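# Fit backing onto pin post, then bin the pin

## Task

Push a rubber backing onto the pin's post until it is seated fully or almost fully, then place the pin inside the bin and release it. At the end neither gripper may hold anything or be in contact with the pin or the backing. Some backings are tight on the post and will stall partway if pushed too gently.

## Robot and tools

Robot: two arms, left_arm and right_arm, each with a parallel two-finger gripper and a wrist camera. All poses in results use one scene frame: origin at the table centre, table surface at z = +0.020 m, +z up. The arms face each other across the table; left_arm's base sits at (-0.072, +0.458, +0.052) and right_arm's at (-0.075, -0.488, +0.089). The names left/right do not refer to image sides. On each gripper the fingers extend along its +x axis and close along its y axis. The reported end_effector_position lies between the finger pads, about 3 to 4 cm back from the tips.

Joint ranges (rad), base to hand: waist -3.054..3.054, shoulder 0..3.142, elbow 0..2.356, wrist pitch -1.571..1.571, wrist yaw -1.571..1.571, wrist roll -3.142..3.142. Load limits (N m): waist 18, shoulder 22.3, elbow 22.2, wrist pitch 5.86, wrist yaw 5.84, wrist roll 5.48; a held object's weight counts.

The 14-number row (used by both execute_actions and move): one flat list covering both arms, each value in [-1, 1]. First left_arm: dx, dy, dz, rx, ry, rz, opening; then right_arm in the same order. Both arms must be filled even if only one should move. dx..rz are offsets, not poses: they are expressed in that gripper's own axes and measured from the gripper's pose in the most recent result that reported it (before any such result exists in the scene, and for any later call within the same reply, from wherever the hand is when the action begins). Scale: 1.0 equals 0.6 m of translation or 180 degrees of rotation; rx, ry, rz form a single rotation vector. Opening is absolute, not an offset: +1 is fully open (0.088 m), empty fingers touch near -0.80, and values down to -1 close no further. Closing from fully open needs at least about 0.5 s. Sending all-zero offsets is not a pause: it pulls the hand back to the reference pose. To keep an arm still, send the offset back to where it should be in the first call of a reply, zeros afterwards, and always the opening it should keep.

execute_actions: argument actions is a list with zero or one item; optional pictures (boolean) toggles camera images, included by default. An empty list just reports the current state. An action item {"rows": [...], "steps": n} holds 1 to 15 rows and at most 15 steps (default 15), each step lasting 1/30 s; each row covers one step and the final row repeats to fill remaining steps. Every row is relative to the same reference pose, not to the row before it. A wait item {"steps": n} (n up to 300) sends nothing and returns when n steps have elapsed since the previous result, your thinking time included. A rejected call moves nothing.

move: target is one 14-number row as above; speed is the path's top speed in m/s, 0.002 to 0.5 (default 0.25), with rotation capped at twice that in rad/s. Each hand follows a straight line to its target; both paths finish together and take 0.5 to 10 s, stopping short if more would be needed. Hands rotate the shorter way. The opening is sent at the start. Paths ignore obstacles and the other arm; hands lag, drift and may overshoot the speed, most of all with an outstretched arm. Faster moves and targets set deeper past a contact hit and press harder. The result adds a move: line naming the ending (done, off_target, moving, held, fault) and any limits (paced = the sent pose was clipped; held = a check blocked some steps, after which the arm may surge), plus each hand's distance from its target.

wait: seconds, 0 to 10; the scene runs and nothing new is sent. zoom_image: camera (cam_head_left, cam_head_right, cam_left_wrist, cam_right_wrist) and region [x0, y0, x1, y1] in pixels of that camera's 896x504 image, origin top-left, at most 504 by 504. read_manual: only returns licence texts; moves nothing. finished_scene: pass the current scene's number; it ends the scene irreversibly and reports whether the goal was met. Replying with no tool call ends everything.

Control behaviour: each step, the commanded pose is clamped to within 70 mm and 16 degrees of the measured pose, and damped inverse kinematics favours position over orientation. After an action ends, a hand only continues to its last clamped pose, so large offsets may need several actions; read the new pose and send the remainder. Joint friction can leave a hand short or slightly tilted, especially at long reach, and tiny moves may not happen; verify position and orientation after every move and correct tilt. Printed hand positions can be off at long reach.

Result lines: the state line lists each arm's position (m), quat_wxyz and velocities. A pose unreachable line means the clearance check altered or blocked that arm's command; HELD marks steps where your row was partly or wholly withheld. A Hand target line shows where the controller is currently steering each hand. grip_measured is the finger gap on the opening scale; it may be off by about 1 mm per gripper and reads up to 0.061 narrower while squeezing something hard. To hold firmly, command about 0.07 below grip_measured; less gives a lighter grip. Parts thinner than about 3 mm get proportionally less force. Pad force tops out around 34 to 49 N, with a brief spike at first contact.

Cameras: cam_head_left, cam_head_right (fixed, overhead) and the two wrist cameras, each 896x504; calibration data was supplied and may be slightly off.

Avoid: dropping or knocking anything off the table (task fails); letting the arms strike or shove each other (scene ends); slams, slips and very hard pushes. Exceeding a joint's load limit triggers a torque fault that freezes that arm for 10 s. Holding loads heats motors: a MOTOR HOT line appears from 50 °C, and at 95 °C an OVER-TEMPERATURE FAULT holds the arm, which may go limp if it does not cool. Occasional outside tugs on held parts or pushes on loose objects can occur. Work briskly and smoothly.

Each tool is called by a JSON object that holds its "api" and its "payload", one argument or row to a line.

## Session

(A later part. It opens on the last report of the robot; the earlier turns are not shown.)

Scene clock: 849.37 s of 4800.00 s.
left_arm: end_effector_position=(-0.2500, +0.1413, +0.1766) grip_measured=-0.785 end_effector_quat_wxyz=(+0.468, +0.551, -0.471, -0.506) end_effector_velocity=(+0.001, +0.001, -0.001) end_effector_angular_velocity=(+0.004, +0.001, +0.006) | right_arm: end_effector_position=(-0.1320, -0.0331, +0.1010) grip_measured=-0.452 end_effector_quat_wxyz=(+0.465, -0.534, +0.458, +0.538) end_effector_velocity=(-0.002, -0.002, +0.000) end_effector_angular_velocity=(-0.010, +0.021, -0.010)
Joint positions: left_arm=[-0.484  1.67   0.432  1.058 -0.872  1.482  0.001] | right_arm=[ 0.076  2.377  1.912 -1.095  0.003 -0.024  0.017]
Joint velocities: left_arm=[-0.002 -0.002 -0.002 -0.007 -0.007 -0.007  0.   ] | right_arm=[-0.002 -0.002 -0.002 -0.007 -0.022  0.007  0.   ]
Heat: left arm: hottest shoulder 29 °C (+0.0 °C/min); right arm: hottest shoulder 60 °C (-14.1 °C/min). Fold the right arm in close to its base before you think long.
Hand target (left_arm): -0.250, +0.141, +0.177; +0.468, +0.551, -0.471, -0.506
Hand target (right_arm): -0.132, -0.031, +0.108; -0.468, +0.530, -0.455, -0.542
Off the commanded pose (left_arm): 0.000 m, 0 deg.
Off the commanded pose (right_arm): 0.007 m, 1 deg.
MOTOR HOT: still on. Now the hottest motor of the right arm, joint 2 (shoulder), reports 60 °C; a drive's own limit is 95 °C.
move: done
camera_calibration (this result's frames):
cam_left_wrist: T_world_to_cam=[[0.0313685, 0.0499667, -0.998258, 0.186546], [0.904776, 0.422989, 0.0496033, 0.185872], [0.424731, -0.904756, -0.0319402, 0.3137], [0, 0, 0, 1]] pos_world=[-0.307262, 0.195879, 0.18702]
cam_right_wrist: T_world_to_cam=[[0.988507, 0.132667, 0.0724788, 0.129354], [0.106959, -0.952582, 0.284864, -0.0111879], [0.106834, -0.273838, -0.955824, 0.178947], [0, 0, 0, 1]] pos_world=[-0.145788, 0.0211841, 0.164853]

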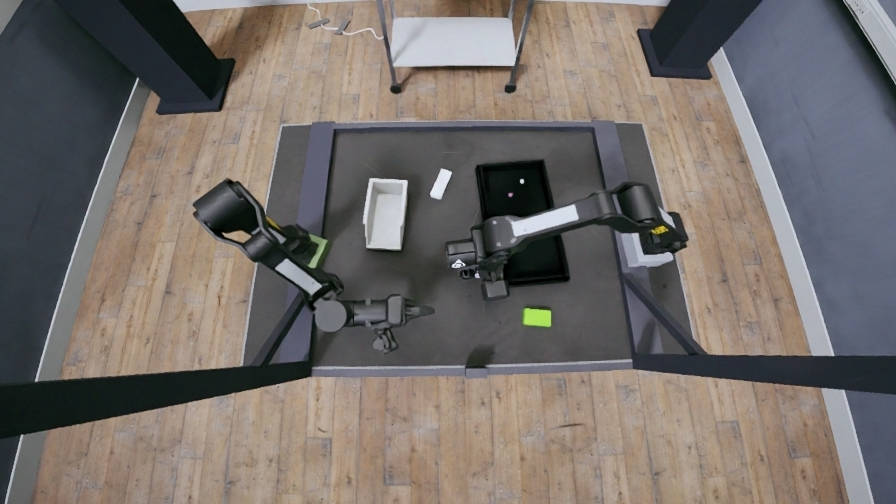

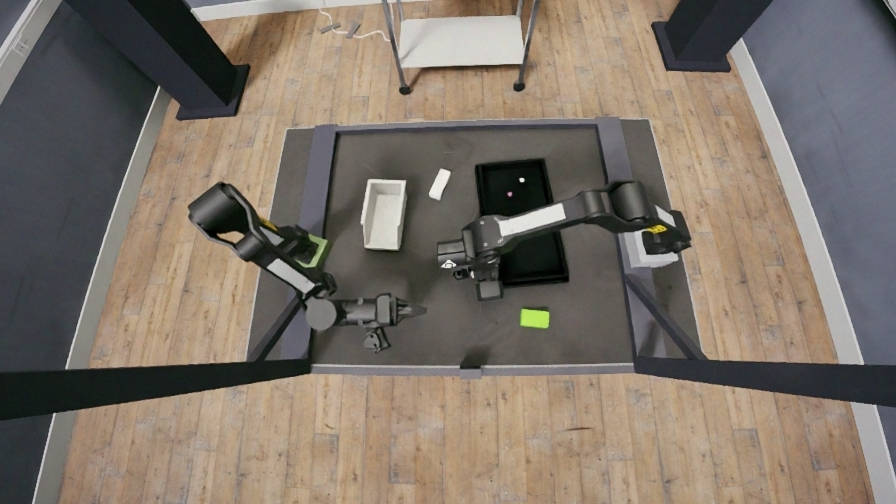

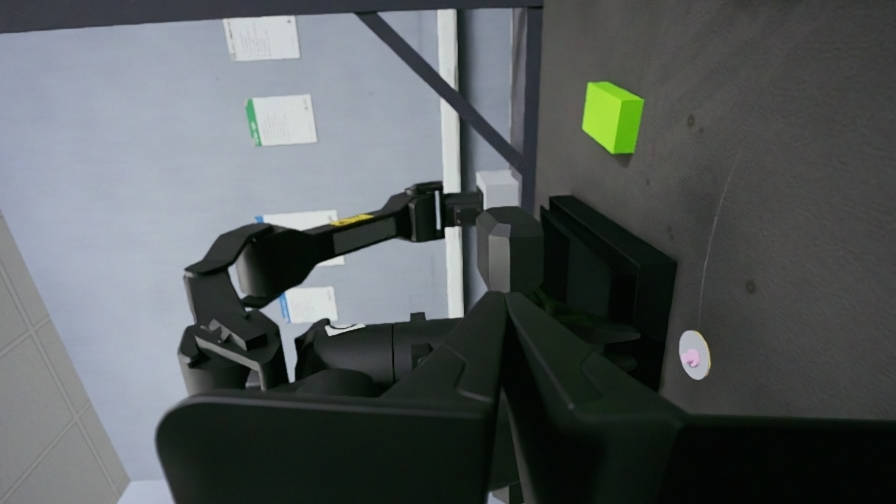

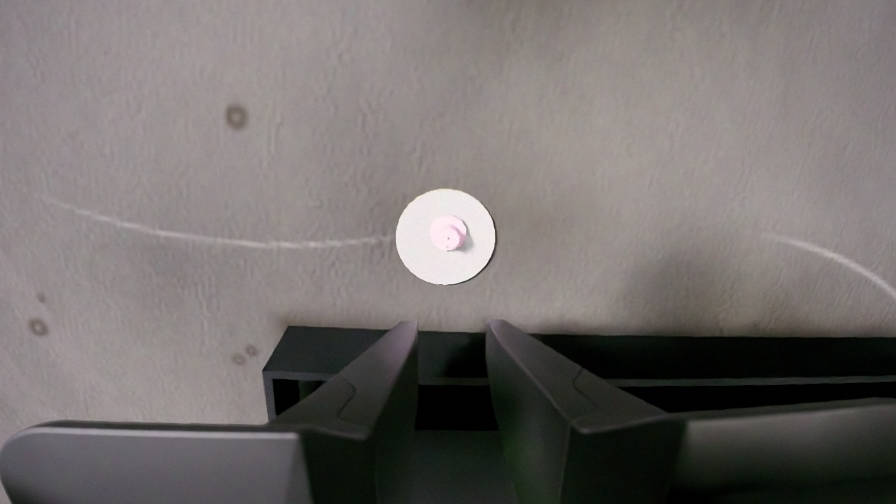

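{"api": "move", "payload": {
  "target": [0,0,0,0,0,0,-0.9,0.045,0,0.02,0,0,0,-0.55],
  "speed": 0.06
}}

Scene clock: 857.30 s of 4800.00 s.
left_arm: end_effector_position=(-0.2500, +0.1413, +0.1766) grip_measured=-0.785 end_effector_quat_wxyz=(+0.468, +0.551, -0.471, -0.506) end_effector_velocity=(+0.002, +0.002, -0.002) end_effector_angular_velocity=(+0.007, -0.003, +0.006) | right_arm: end_effector_position=(-0.1335, -0.0213, +0.0812) grip_measured=-0.548 end_effector_quat_wxyz=(+0.467, -0.531, +0.456, +0.540) end_effector_velocity=(-0.000, +0.001, -0.002) end_effector_angular_velocity=(+0.002, +0.007, +0.005)
Joint positions: left_arm=[-0.484  1.67   0.432  1.058 -0.872  1.482  0.001] | right_arm=[ 0.076  2.442  1.948 -1.057  0.003 -0.024  0.012]
Joint velocities: left_arm=[-0.002 -0.002 -0.007 -0.007 -0.007 -0.007 -0.   ] | right_arm=[-0.002  0.002 -0.002  0.007 -0.007 -0.007 -0.   ]
Heat: left arm: hottest shoulder 29 °C (+0.0 °C/min); right arm: hottest shoulder 64 °C (-10.1 °C/min). Fold the right arm in close to its base before you think long.
Hand target (left_arm): -0.250, +0.141, +0.177; +0.468, +0.551, -0.471, -0.506
Hand target (right_arm): -0.134, -0.021, +0.074; -0.465, +0.534, -0.458, -0.538
Off the commanded pose (left_arm): 0.000 m, 0 deg.
Off the commanded pose (right_arm): 0.007 m, 1 deg.
MOTOR HOT: still on. Now the hottest motor of the right arm, joint 2 (shoulder), reports 64 °C; a drive's own limit is 95 °C.
After step 90, 3.97 s passed at rest.
move: done
camera_calibration (this result's frames):
cam_left_wrist: T_world_to_cam=[[0.0313685, 0.0499667, -0.998258, 0.186546], [0.904776, 0.422989, 0.0496033, 0.185872], [0.424731, -0.904756, -0.0319402, 0.3137], [0, 0, 0, 1]] pos_world=[-0.307262, 0.195879, 0.18702]
cam_right_wrist: T_world_to_cam=[[0.988597, 0.131953, 0.0725614, 0.130676], [0.107304, -0.955338, 0.275344, 0.00659347], [0.105653, -0.264418, -0.958603, 0.163671], [0, 0, 0, 1]] pos_world=[-0.147186, 0.0323334, 0.145598]

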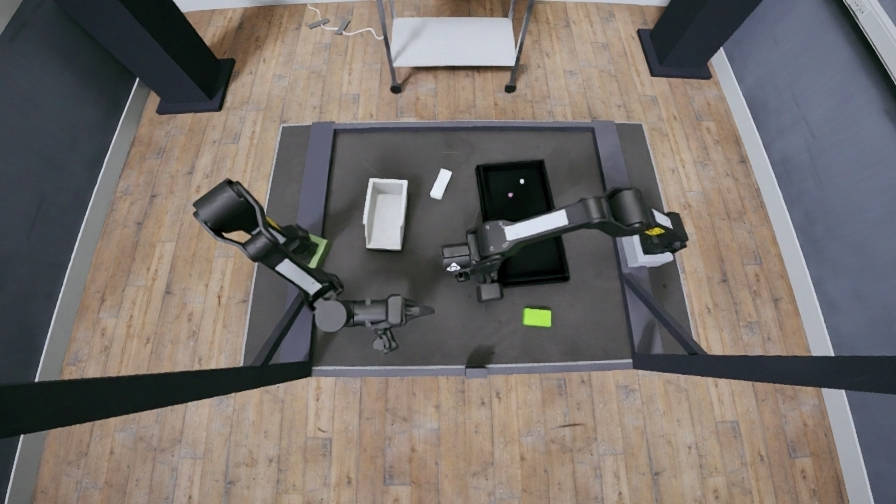

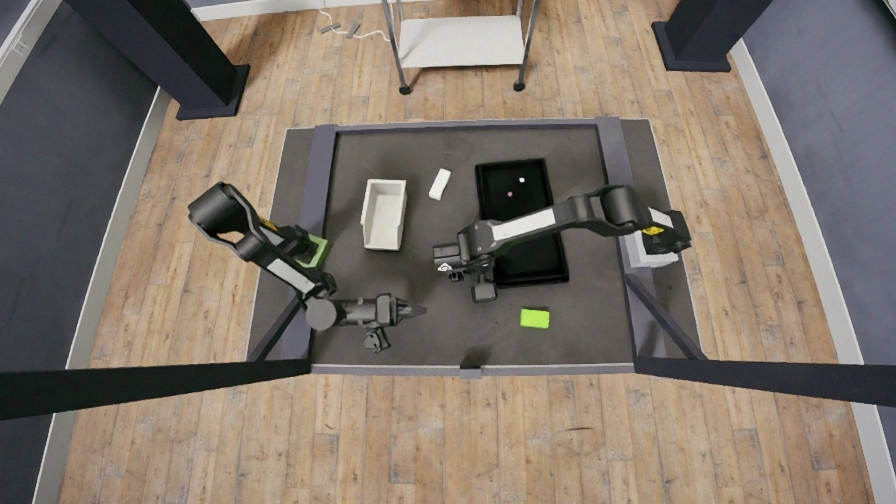

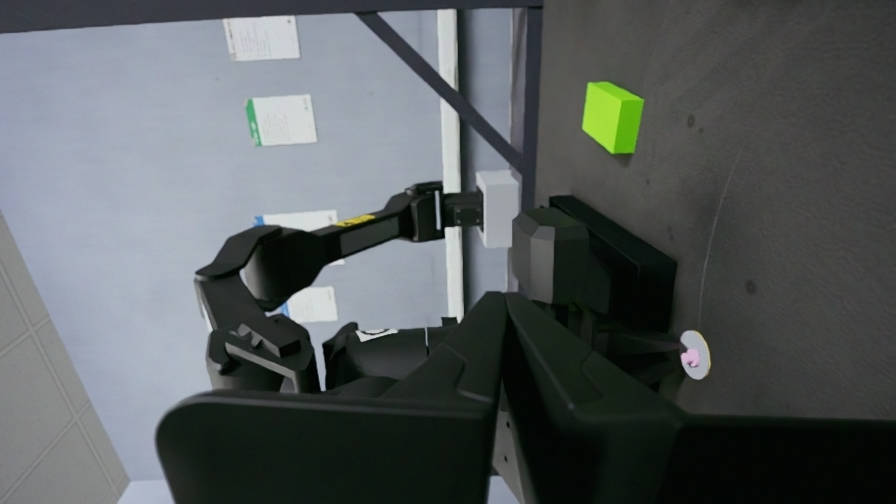

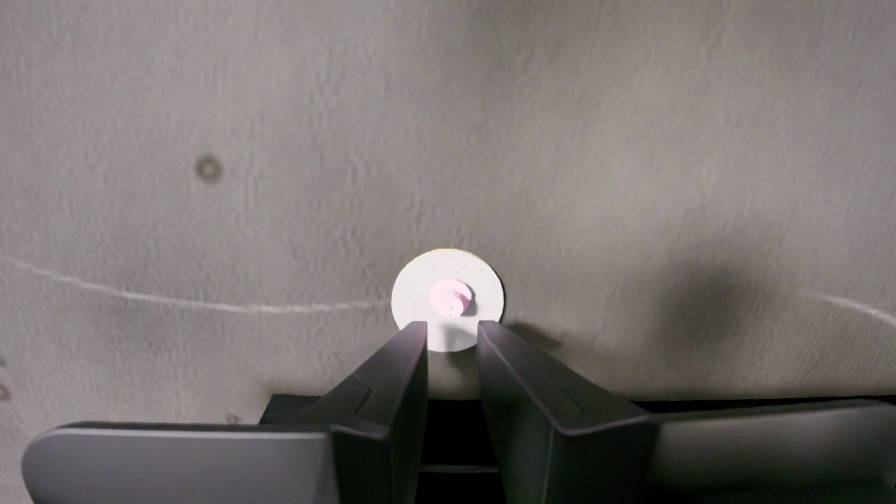

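{"api": "move", "payload": {
  "target": [0,0,0,0,0,0,-0.9,0.027,0,0.004,0,0,0,-0.55],
  "speed": 0.03
}}

{"api": "zoom_image", "payload": {
  "camera": "cam_right_wrist",
  "region": [370,250,530,390]
}}

Scene clock: 860.50 s of 4800.00 s.
left_arm: end_effector_position=(-0.2500, +0.1413, +0.1766) grip_measured=-0.785 end_effector_quat_wxyz=(+0.468, +0.551, -0.471, -0.506) end_effector_velocity=(+0.002, +0.000, +0.001) end_effector_angular_velocity=(-0.002, +0.017, +0.022) | right_arm: end_effector_position=(-0.1343, -0.0148, +0.0757) grip_measured=-0.548 end_effector_quat_wxyz=(+0.473, -0.525, +0.450, +0.546) end_effector_velocity=(-0.000, +0.002, +0.003) end_effector_angular_velocity=(+0.011, +0.008, +0.005)
Joint positions: left_arm=[-0.484  1.67   0.432  1.058 -0.872  1.482  0.001] | right_arm=[ 0.076  2.455  1.948 -1.02   0.003 -0.024  0.012]
Joint velocities: left_arm=[-0.002 -0.002  0.002 -0.007 -0.022 -0.022 -0.   ] | right_arm=[-0.002 -0.007 -0.002  0.007 -0.007 -0.007  0.   ]
Heat: left arm: hottest shoulder 29 °C (+0.0 °C/min); right arm: hottest shoulder 64 °C (-9.1 °C/min). Fold the right arm in close to its base before you think long.
Hand target (left_arm): -0.250, +0.141, +0.177; +0.468, +0.551, -0.471, -0.506
Hand target (right_arm): -0.134, -0.019, +0.065; -0.467, +0.531, -0.456, -0.540
Off the commanded pose (left_arm): 0.000 m, 0 deg.
Off the commanded pose (right_arm): 0.011 m, 1 deg.
MOTOR HOT: still on. Now the hottest motor of the right arm, joint 2 (shoulder), reports 64 °C; a drive's own limit is 95 °C.
move: off_target (right_arm)
camera_calibration (this result's frames):
cam_left_wrist: T_world_to_cam=[[0.0313685, 0.0499667, -0.998258, 0.186546], [0.904776, 0.422989, 0.0496033, 0.185872], [0.424731, -0.904756, -0.0319402, 0.3137], [0, 0, 0, 1]] pos_world=[-0.307262, 0.195879, 0.18702]
cam_right_wrist: T_world_to_cam=[[0.98881, 0.130248, 0.0727295, 0.131017], [0.108081, -0.961533, 0.252534, 0.0161335], [0.102824, -0.241847, -0.964851, 0.160589], [0, 0, 0, 1]] pos_world=[-0.147807, 0.0372862, 0.141341]

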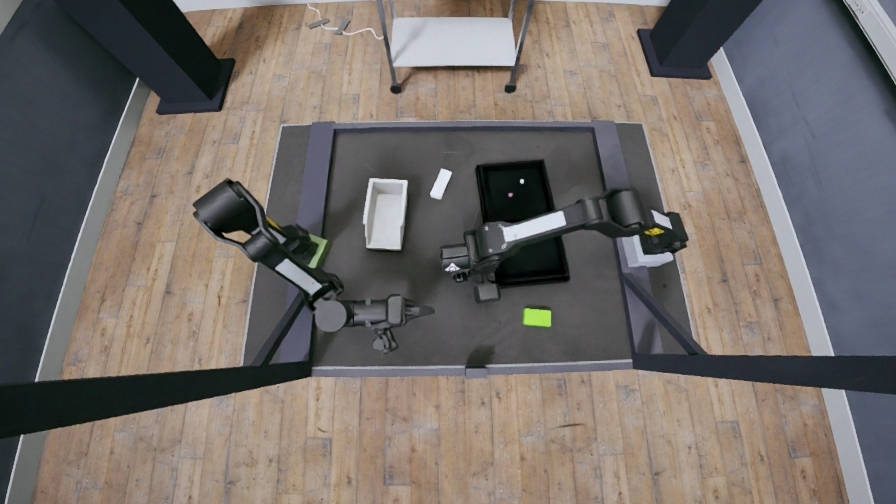

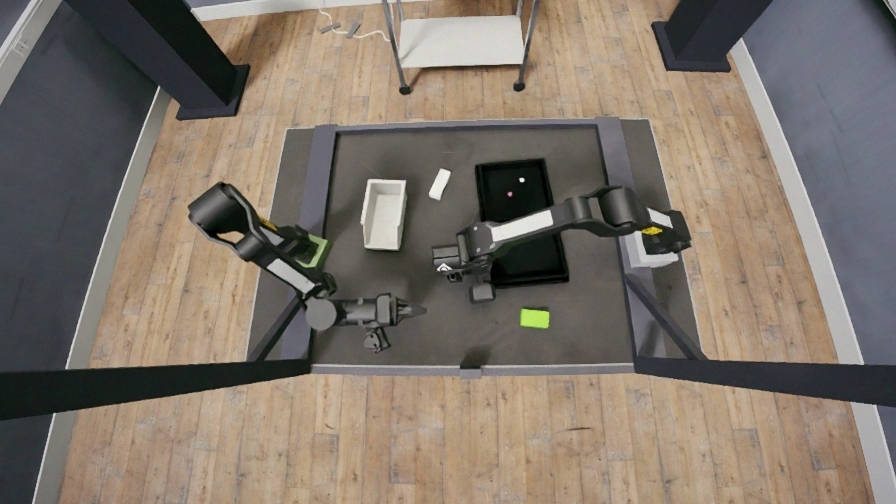

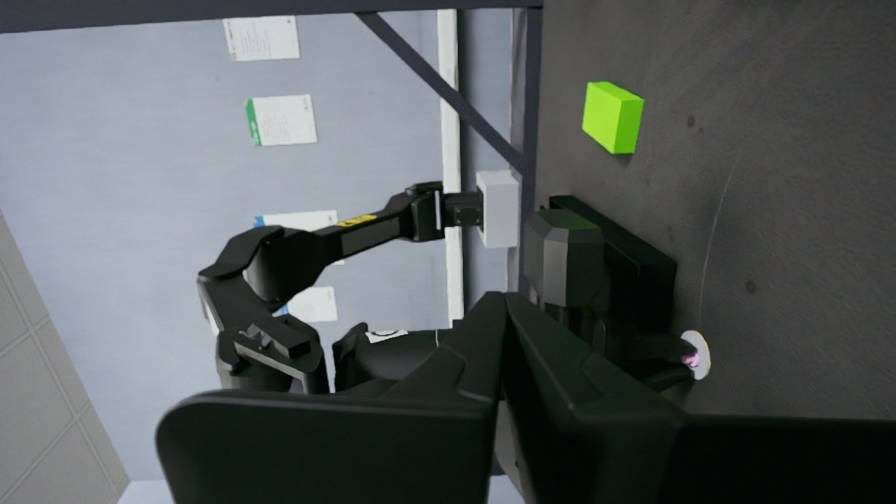

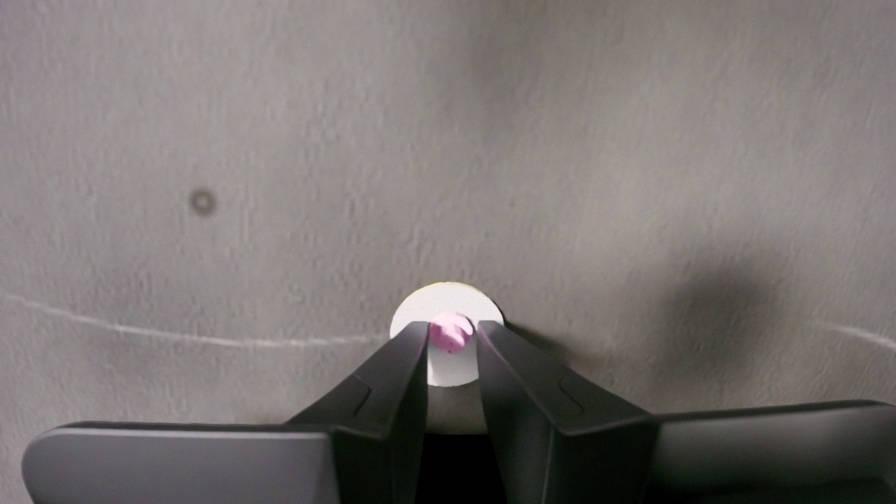

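Region (370, 250, 530, 390) of cam_right_wrist's 896x504 image, scaled by 3.150, with more detail than that image has; it fills the top 441 rows of this view, and the rest is white.

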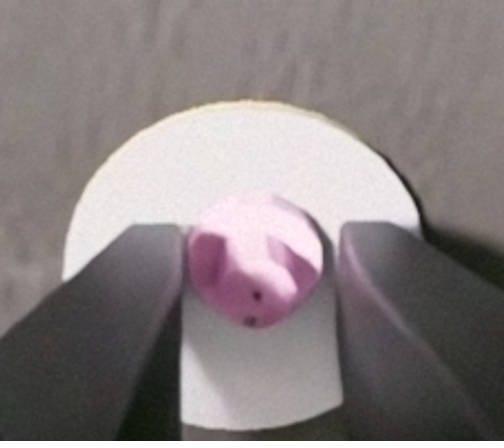

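{"api": "move", "payload": {
  "target": [0,0,0,0,0,0,-0.9,0.02,0,-0.008,0,0.01,0,-0.62],
  "speed": 0.03
}}

{"api": "move", "payload": {
  "target": [0,0,0,0,0,0,-0.9,0,0,0,0,0,0,-0.8]
}}

{"api": "zoom_image", "payload": {
  "camera": "cam_right_wrist",
  "region": [370,250,530,390]
}}

Scene clock: 865.03 s of 4800.00 s.
left_arm: end_effector_position=(-0.2500, +0.1413, +0.1766) grip_measured=-0.785 end_effector_quat_wxyz=(+0.468, +0.551, -0.471, -0.506) end_effector_velocity=(+0.003, +0.001, -0.002) end_effector_angular_velocity=(+0.001, -0.010, +0.009) | right_arm: end_effector_position=(-0.1342, -0.0155, +0.0743) grip_measured=-0.618 end_effector_quat_wxyz=(+0.471, -0.526, +0.451, +0.545) end_effector_velocity=(+0.000, -0.001, +0.003) end_effector_angular_velocity=(-0.003, +0.007, -0.009)
Joint positions: left_arm=[-0.484  1.67   0.432  1.058 -0.872  1.482  0.001] | right_arm=[ 0.076  2.458  1.948 -1.022  0.003 -0.024  0.009]
Joint velocities: left_arm=[ 0.002  0.002 -0.007  0.007 -0.007  0.007 -0.   ] | right_arm=[-0.002 -0.007 -0.002 -0.007 -0.007  0.007 -0.   ]
Heat: left arm: hottest shoulder 29 °C (+0.0 °C/min); right arm: hottest shoulder 64 °C (-8.1 °C/min). Fold the right arm in close to its base before you think long.
Hand target (left_arm): -0.250, +0.141, +0.177; +0.468, +0.551, -0.471, -0.506
Hand target (right_arm): -0.134, -0.019, +0.064; -0.465, +0.533, -0.458, -0.538
Off the commanded pose (left_arm): 0.000 m, 0 deg.
Off the commanded pose (right_arm): 0.011 m, 2 deg.
MOTOR HOT: still on. Now the hottest motor of the right arm, joint 2 (shoulder), reports 64 °C; a drive's own limit is 95 °C.
After step 90, 0.77 s passed at rest.
move: off_target (right_arm)
camera_calibration (this result's frames):
cam_left_wrist: T_world_to_cam=[[0.0313685, 0.0499667, -0.998258, 0.186546], [0.904776, 0.422989, 0.0496033, 0.185872], [0.424731, -0.904756, -0.0319402, 0.3137], [0, 0, 0, 1]] pos_world=[-0.307262, 0.195879, 0.18702]
cam_right_wrist: T_world_to_cam=[[0.988769, 0.130578, 0.0727002, 0.131125], [0.107936, -0.960376, 0.25696, 0.0154892], [0.103373, -0.246227, -0.963684, 0.158975], [0, 0, 0, 1]] pos_world=[-0.147758, 0.0368972, 0.139689]

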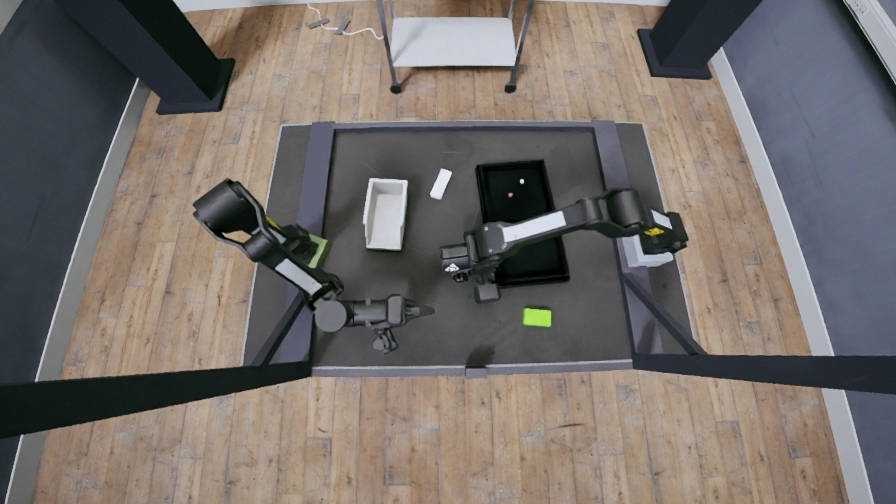

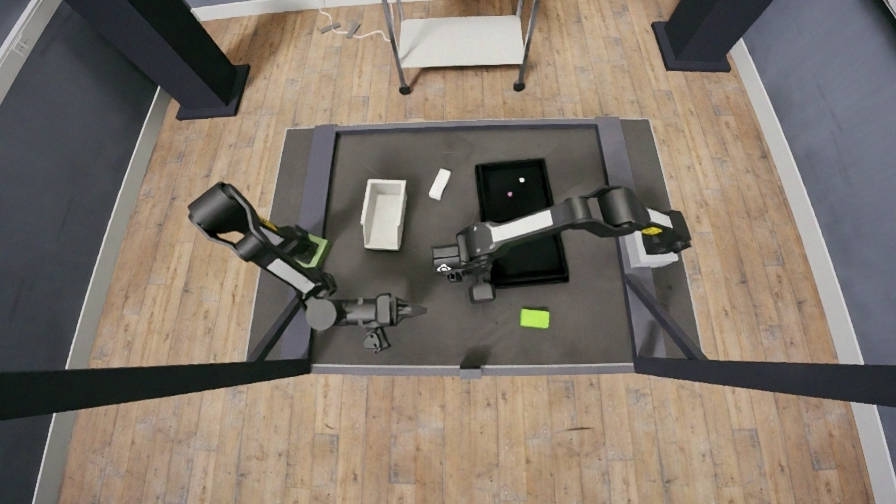

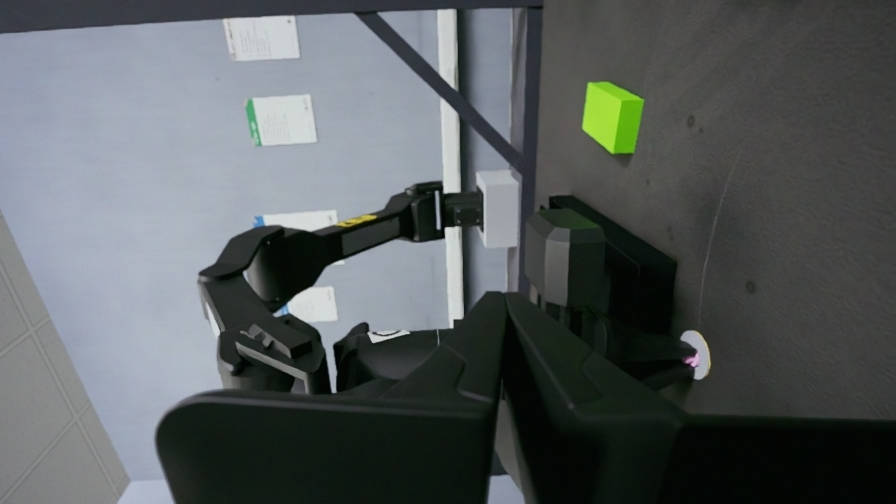

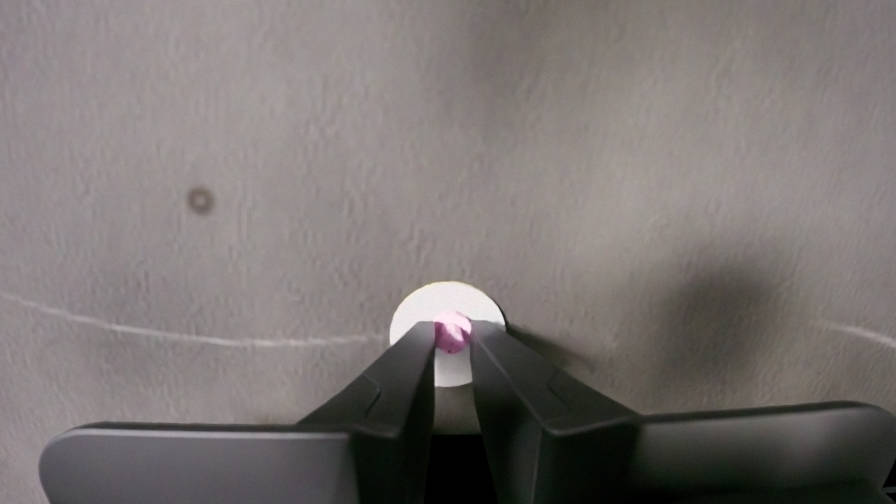

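Scene clock: 865.53 s of 4800.00 s.
left_arm: end_effector_position=(-0.2500, +0.1413, +0.1766) grip_measured=-0.785 end_effector_quat_wxyz=(+0.468, +0.551, -0.471, -0.506) end_effector_velocity=(+0.002, +0.002, -0.006) end_effector_angular_velocity=(+0.020, -0.017, +0.006) | right_arm: end_effector_position=(-0.1342, -0.0155, +0.0743) grip_measured=-0.758 end_effector_quat_wxyz=(+0.471, -0.526, +0.451, +0.545) end_effector_velocity=(+0.000, -0.001, +0.003) end_effector_angular_velocity=(-0.003, +0.007, +0.005)
Joint positions: left_arm=[-0.484  1.67   0.432  1.058 -0.872  1.482  0.001] | right_arm=[ 0.076  2.458  1.948 -1.022  0.003 -0.024  0.002]
Joint velocities: left_arm=[-0.002  0.002 -0.007 -0.022 -0.007 -0.007 -0.   ] | right_arm=[-0.002 -0.007 -0.002 -0.007 -0.007 -0.007 -0.   ]
Heat: left arm: hottest shoulder 29 °C (+0.0 °C/min); right arm: hottest shoulder 64 °C (-8.1 °C/min). Fold the right arm in close to its base before you think long.
Hand target (left_arm): -0.250, +0.141, +0.177; +0.468, +0.551, -0.471, -0.506
Hand target (right_arm): -0.134, -0.015, +0.074; -0.471, +0.526, -0.451, -0.545
Off the commanded pose (left_arm): 0.000 m, 0 deg.
Off the commanded pose (right_arm): 0.000 m, 0 deg.
MOTOR HOT: still on. Now the hottest motor of the right arm, joint 2 (shoulder), reports 64 °C; a drive's own limit is 95 °C.
move: done
camera_calibration (this result's frames):
cam_left_wrist: T_world_to_cam=[[0.0313685, 0.0499667, -0.998258, 0.186546], [0.904776, 0.422989, 0.0496033, 0.185872], [0.424731, -0.904756, -0.0319402, 0.3137], [0, 0, 0, 1]] pos_world=[-0.307262, 0.195879, 0.18702]
cam_right_wrist: T_world_to_cam=[[0.988769, 0.130578, 0.0727002, 0.131125], [0.107936, -0.960376, 0.25696, 0.0154892], [0.103373, -0.246227, -0.963684, 0.158975], [0, 0, 0, 1]] pos_world=[-0.147758, 0.0368972, 0.139689]

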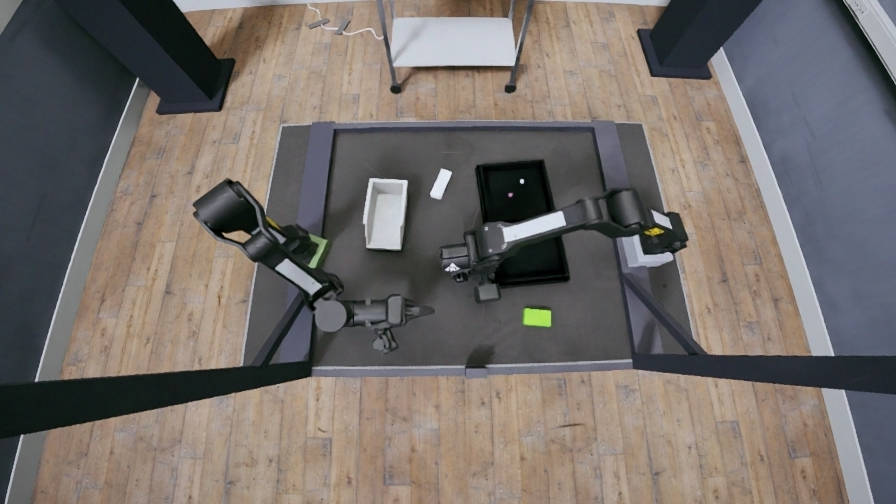

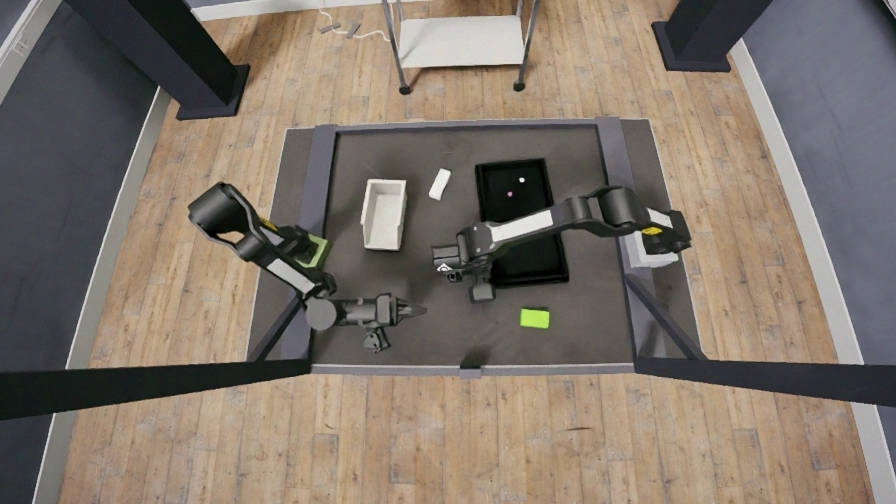

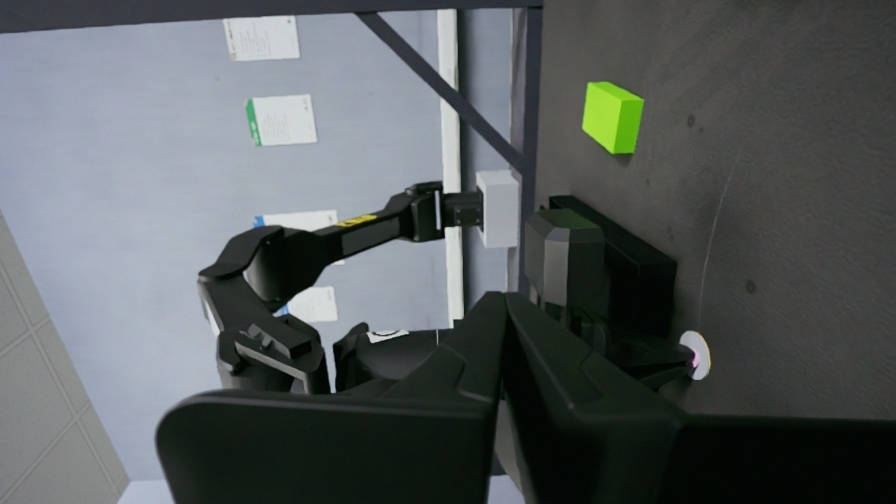

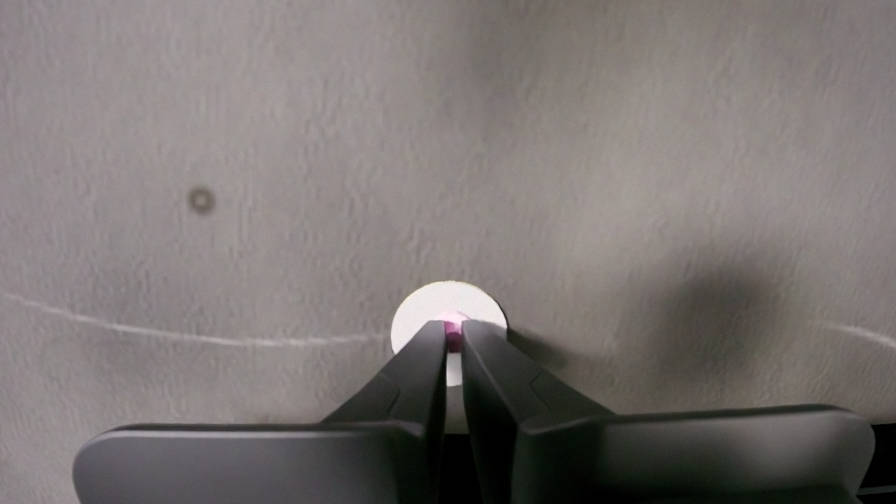

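Region (370, 250, 530, 390) of cam_right_wrist's 896x504 image, scaled by 3.150, with more detail than that image has; it fills the top 441 rows of this view, and the rest is white.

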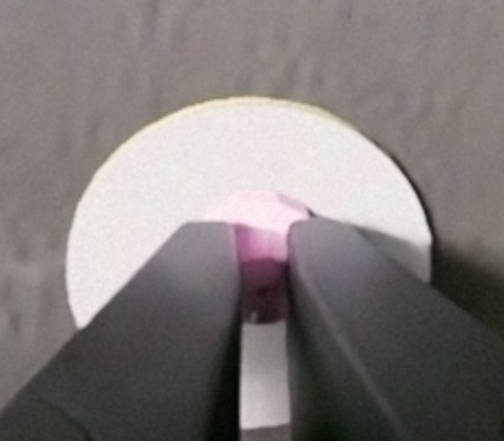

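Lift slightly, tilt, move to wall.

{"api": "move", "payload": {
  "target": [0,0,0,0,0,0,-0.9,-0.02,0,-0.005,0,0.06,0,-0.8],
  "speed": 0.06
}}

{"api": "move", "payload": {
  "target": [0,0,0,0,0,0,-0.9,0,0,-0.015,0,0,0,-0.8],
  "speed": 0.02
}}

{"api": "zoom_image", "payload": {
  "camera": "cam_right_wrist",
  "region": [370,250,530,390]
}}

Scene clock: 871.33 s of 4800.00 s.
left_arm: end_effector_position=(-0.2500, +0.1413, +0.1766) grip_measured=-0.785 end_effector_quat_wxyz=(+0.468, +0.551, -0.471, -0.506) end_effector_velocity=(+0.001, +0.001, -0.002) end_effector_angular_velocity=(+0.010, -0.006, +0.006) | right_arm: end_effector_position=(-0.1338, -0.0183, +0.0933) grip_measured=-0.758 end_effector_quat_wxyz=(+0.430, -0.570, +0.491, +0.499) end_effector_velocity=(+0.001, -0.006, +0.003) end_effector_angular_velocity=(-0.042, +0.003, +0.004)
Joint positions: left_arm=[-0.484  1.67   0.432  1.058 -0.872  1.482  0.001] | right_arm=[ 0.076  2.631  2.343 -1.415  0.003 -0.024  0.002]
Joint velocities: left_arm=[-0.002 -0.007 -0.002 -0.022 -0.007 -0.007  0.   ] | right_arm=[-0.002  0.017  0.042 -0.066 -0.007 -0.007  0.   ]
Heat: left arm: hottest shoulder 29 °C (+0.0 °C/min); right arm: hottest shoulder 66 °C (-4.0 °C/min). Fold the right arm in close to its base before you think long.
Hand target (left_arm): -0.250, +0.141, +0.177; +0.468, +0.551, -0.471, -0.506
Hand target (right_arm): -0.134, -0.019, +0.086; -0.427, +0.575, -0.494, -0.494
Off the commanded pose (left_arm): 0.000 m, 0 deg.
Off the commanded pose (right_arm): 0.007 m, 1 deg.
MOTOR HOT: still on. Now the hottest motor of the right arm, joint 2 (shoulder), reports 66 °C; a drive's own limit is 95 °C.
joint sent to its limit (right arm) — the command would take joint 3 (elbow) past its upper limit, so that joint was sent only as far as its limit.
After step 90, 0.93 s passed at rest.
move: done
camera_calibration (this result's frames):
cam_left_wrist: T_world_to_cam=[[0.0313685, 0.0499667, -0.998258, 0.186546], [0.904776, 0.422989, 0.0496033, 0.185872], [0.424731, -0.904756, -0.0319402, 0.3137], [0, 0, 0, 1]] pos_world=[-0.307262, 0.195879, 0.18702]
cam_right_wrist: T_world_to_cam=[[0.987203, 0.142851, 0.0708844, 0.129893], [0.100598, -0.902744, 0.418251, -0.00713913], [0.123738, -0.405768, -0.905561, 0.170888], [0, 0, 0, 1]] pos_world=[-0.148658, 0.0443407, 0.148528]

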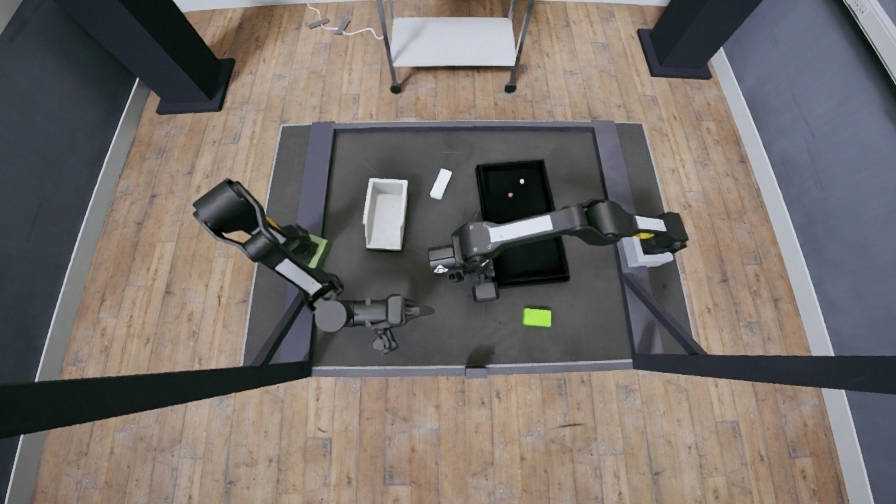

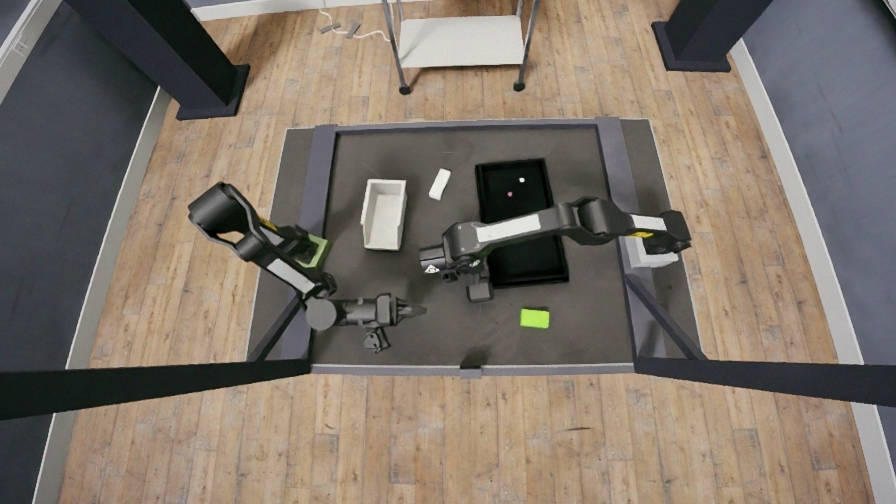

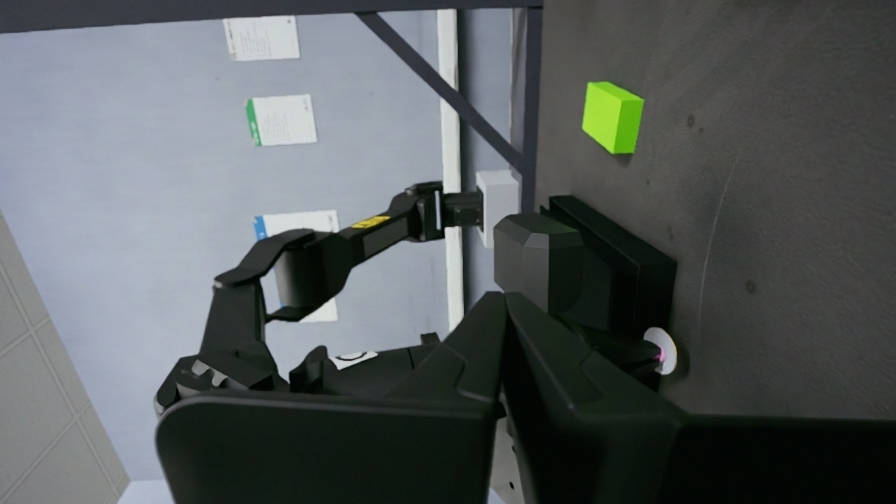

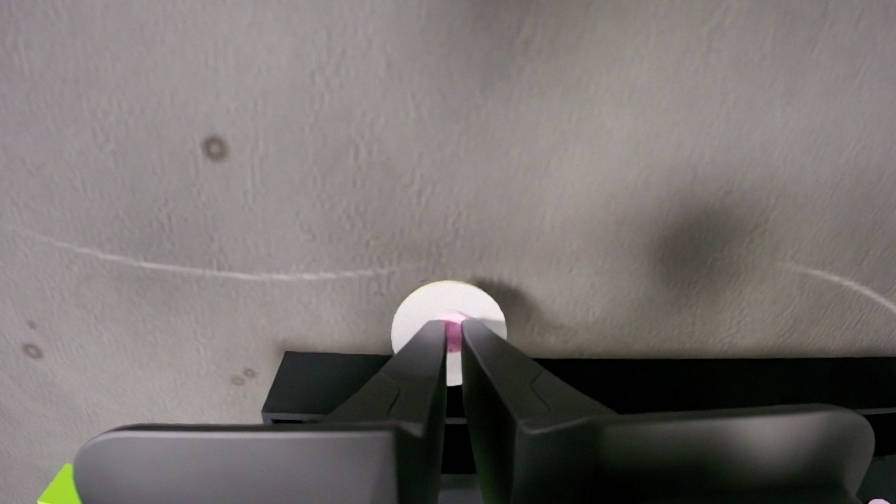

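Scene clock: 872.10 s of 4800.00 s.
left_arm: end_effector_position=(-0.2500, +0.1413, +0.1766) grip_measured=-0.785 end_effector_quat_wxyz=(+0.468, +0.551, -0.471, -0.506) end_effector_velocity=(+0.000, +0.001, -0.002) end_effector_angular_velocity=(+0.010, +0.008, +0.007) | right_arm: end_effector_position=(-0.1328, -0.0263, +0.0908) grip_measured=-0.758 end_effector_quat_wxyz=(+0.428, -0.571, +0.492, +0.498) end_effector_velocity=(+0.003, -0.008, -0.004) end_effector_angular_velocity=(-0.033, +0.004, -0.001)
Joint positions: left_arm=[-0.484  1.67   0.432  1.058 -0.872  1.482  0.001] | right_arm=[ 0.076  2.587  2.249 -1.37   0.003 -0.024  0.002]
Joint velocities: left_arm=[-0.002 -0.002  0.002 -0.022 -0.007 -0.022  0.   ] | right_arm=[-0.007 -0.007 -0.032 -0.007 -0.007 -0.007  0.   ]
Heat: left arm: hottest shoulder 29 °C (+0.0 °C/min); right arm: hottest shoulder 66 °C (-4.1 °C/min). Fold the right arm in close to its base before you think long.
Hand target (left_arm): -0.250, +0.141, +0.177; +0.468, +0.551, -0.471, -0.506
Hand target (right_arm): -0.133, -0.027, +0.094; -0.430, +0.570, -0.491, -0.499
Off the commanded pose (left_arm): 0.000 m, 0 deg.
Off the commanded pose (right_arm): 0.004 m, 0 deg.
MOTOR HOT: still on. Now the hottest motor of the right arm, joint 2 (shoulder), reports 66 °C; a drive's own limit is 95 °C.
move: done
camera_calibration (this result's frames):
cam_left_wrist: T_world_to_cam=[[0.0313685, 0.0499667, -0.998258, 0.186546], [0.904776, 0.422989, 0.0496033, 0.185872], [0.424731, -0.904756, -0.0319402, 0.3137], [0, 0, 0, 1]] pos_world=[-0.307262, 0.195879, 0.18702]
cam_right_wrist: T_world_to_cam=[[0.987152, 0.143253, 0.0707748, 0.130231], [0.100298, -0.900354, 0.423441, -0.0138739], [0.124382, -0.410903, -0.903155, 0.165065], [0, 0, 0, 1]] pos_world=[-0.147697, 0.0366781, 0.145737]

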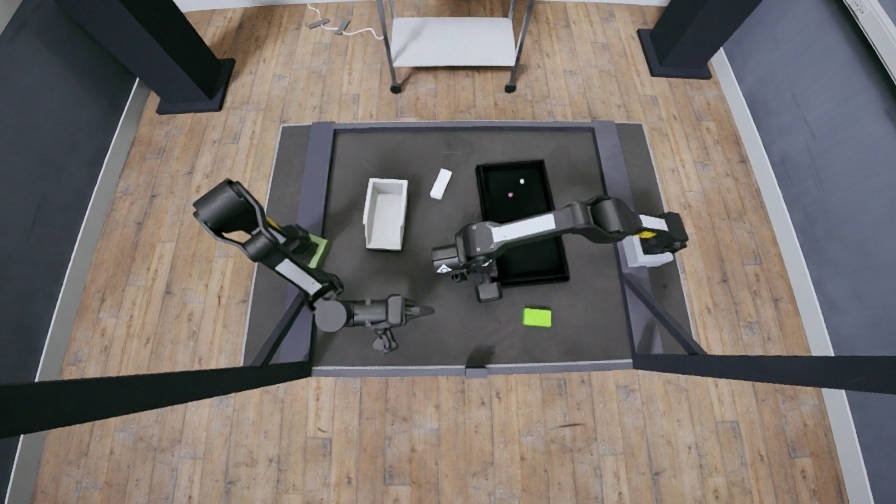

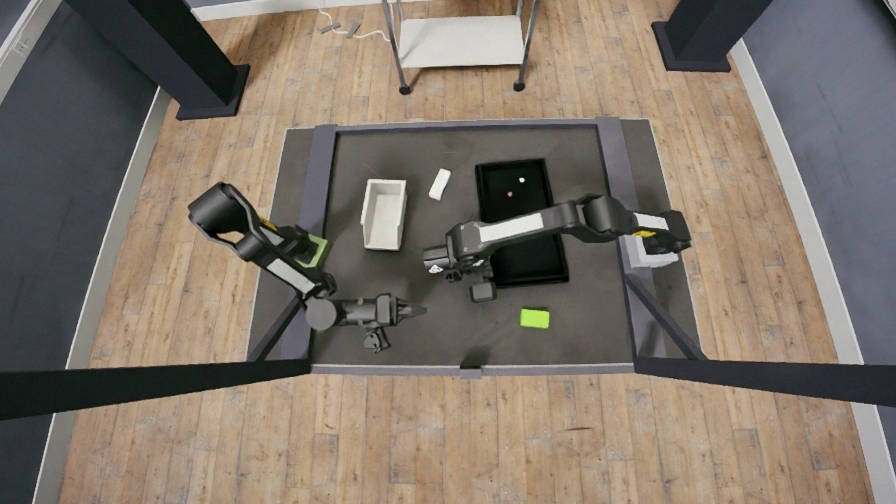

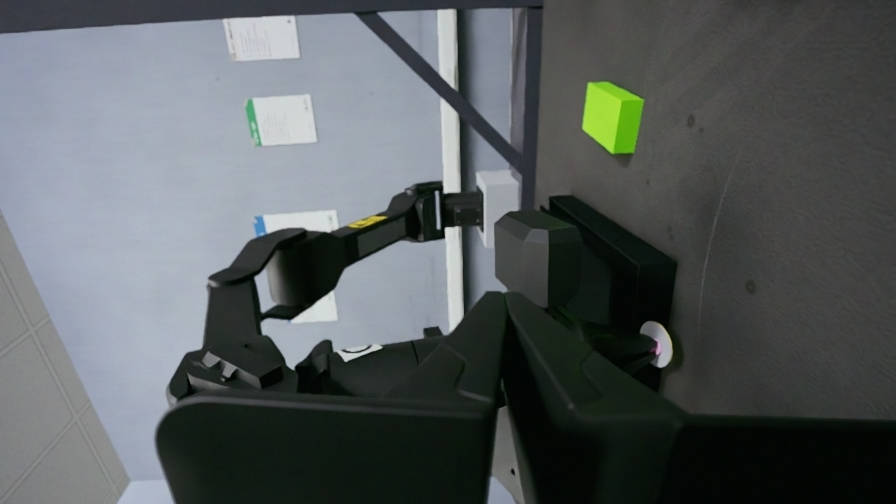

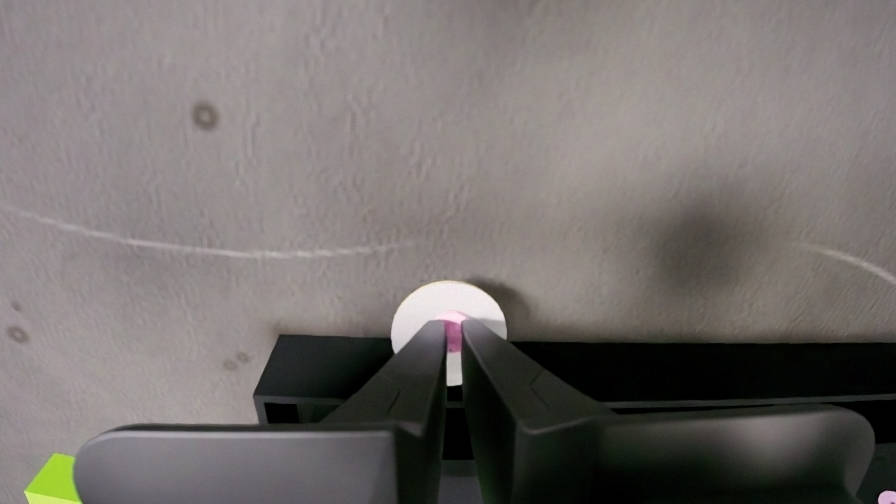

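Region (370, 250, 530, 390) of cam_right_wrist's 896x504 image, scaled by 3.150, with more detail than that image has; it fills the top 441 rows of this view, and the rest is white.

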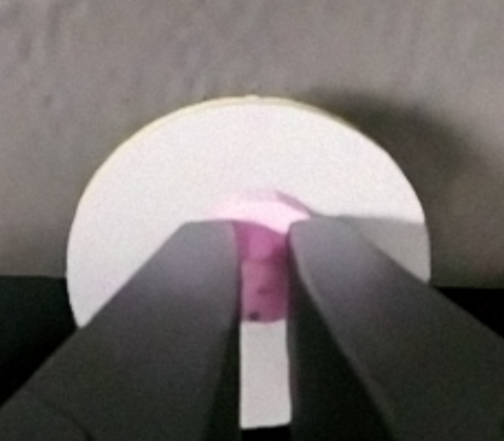

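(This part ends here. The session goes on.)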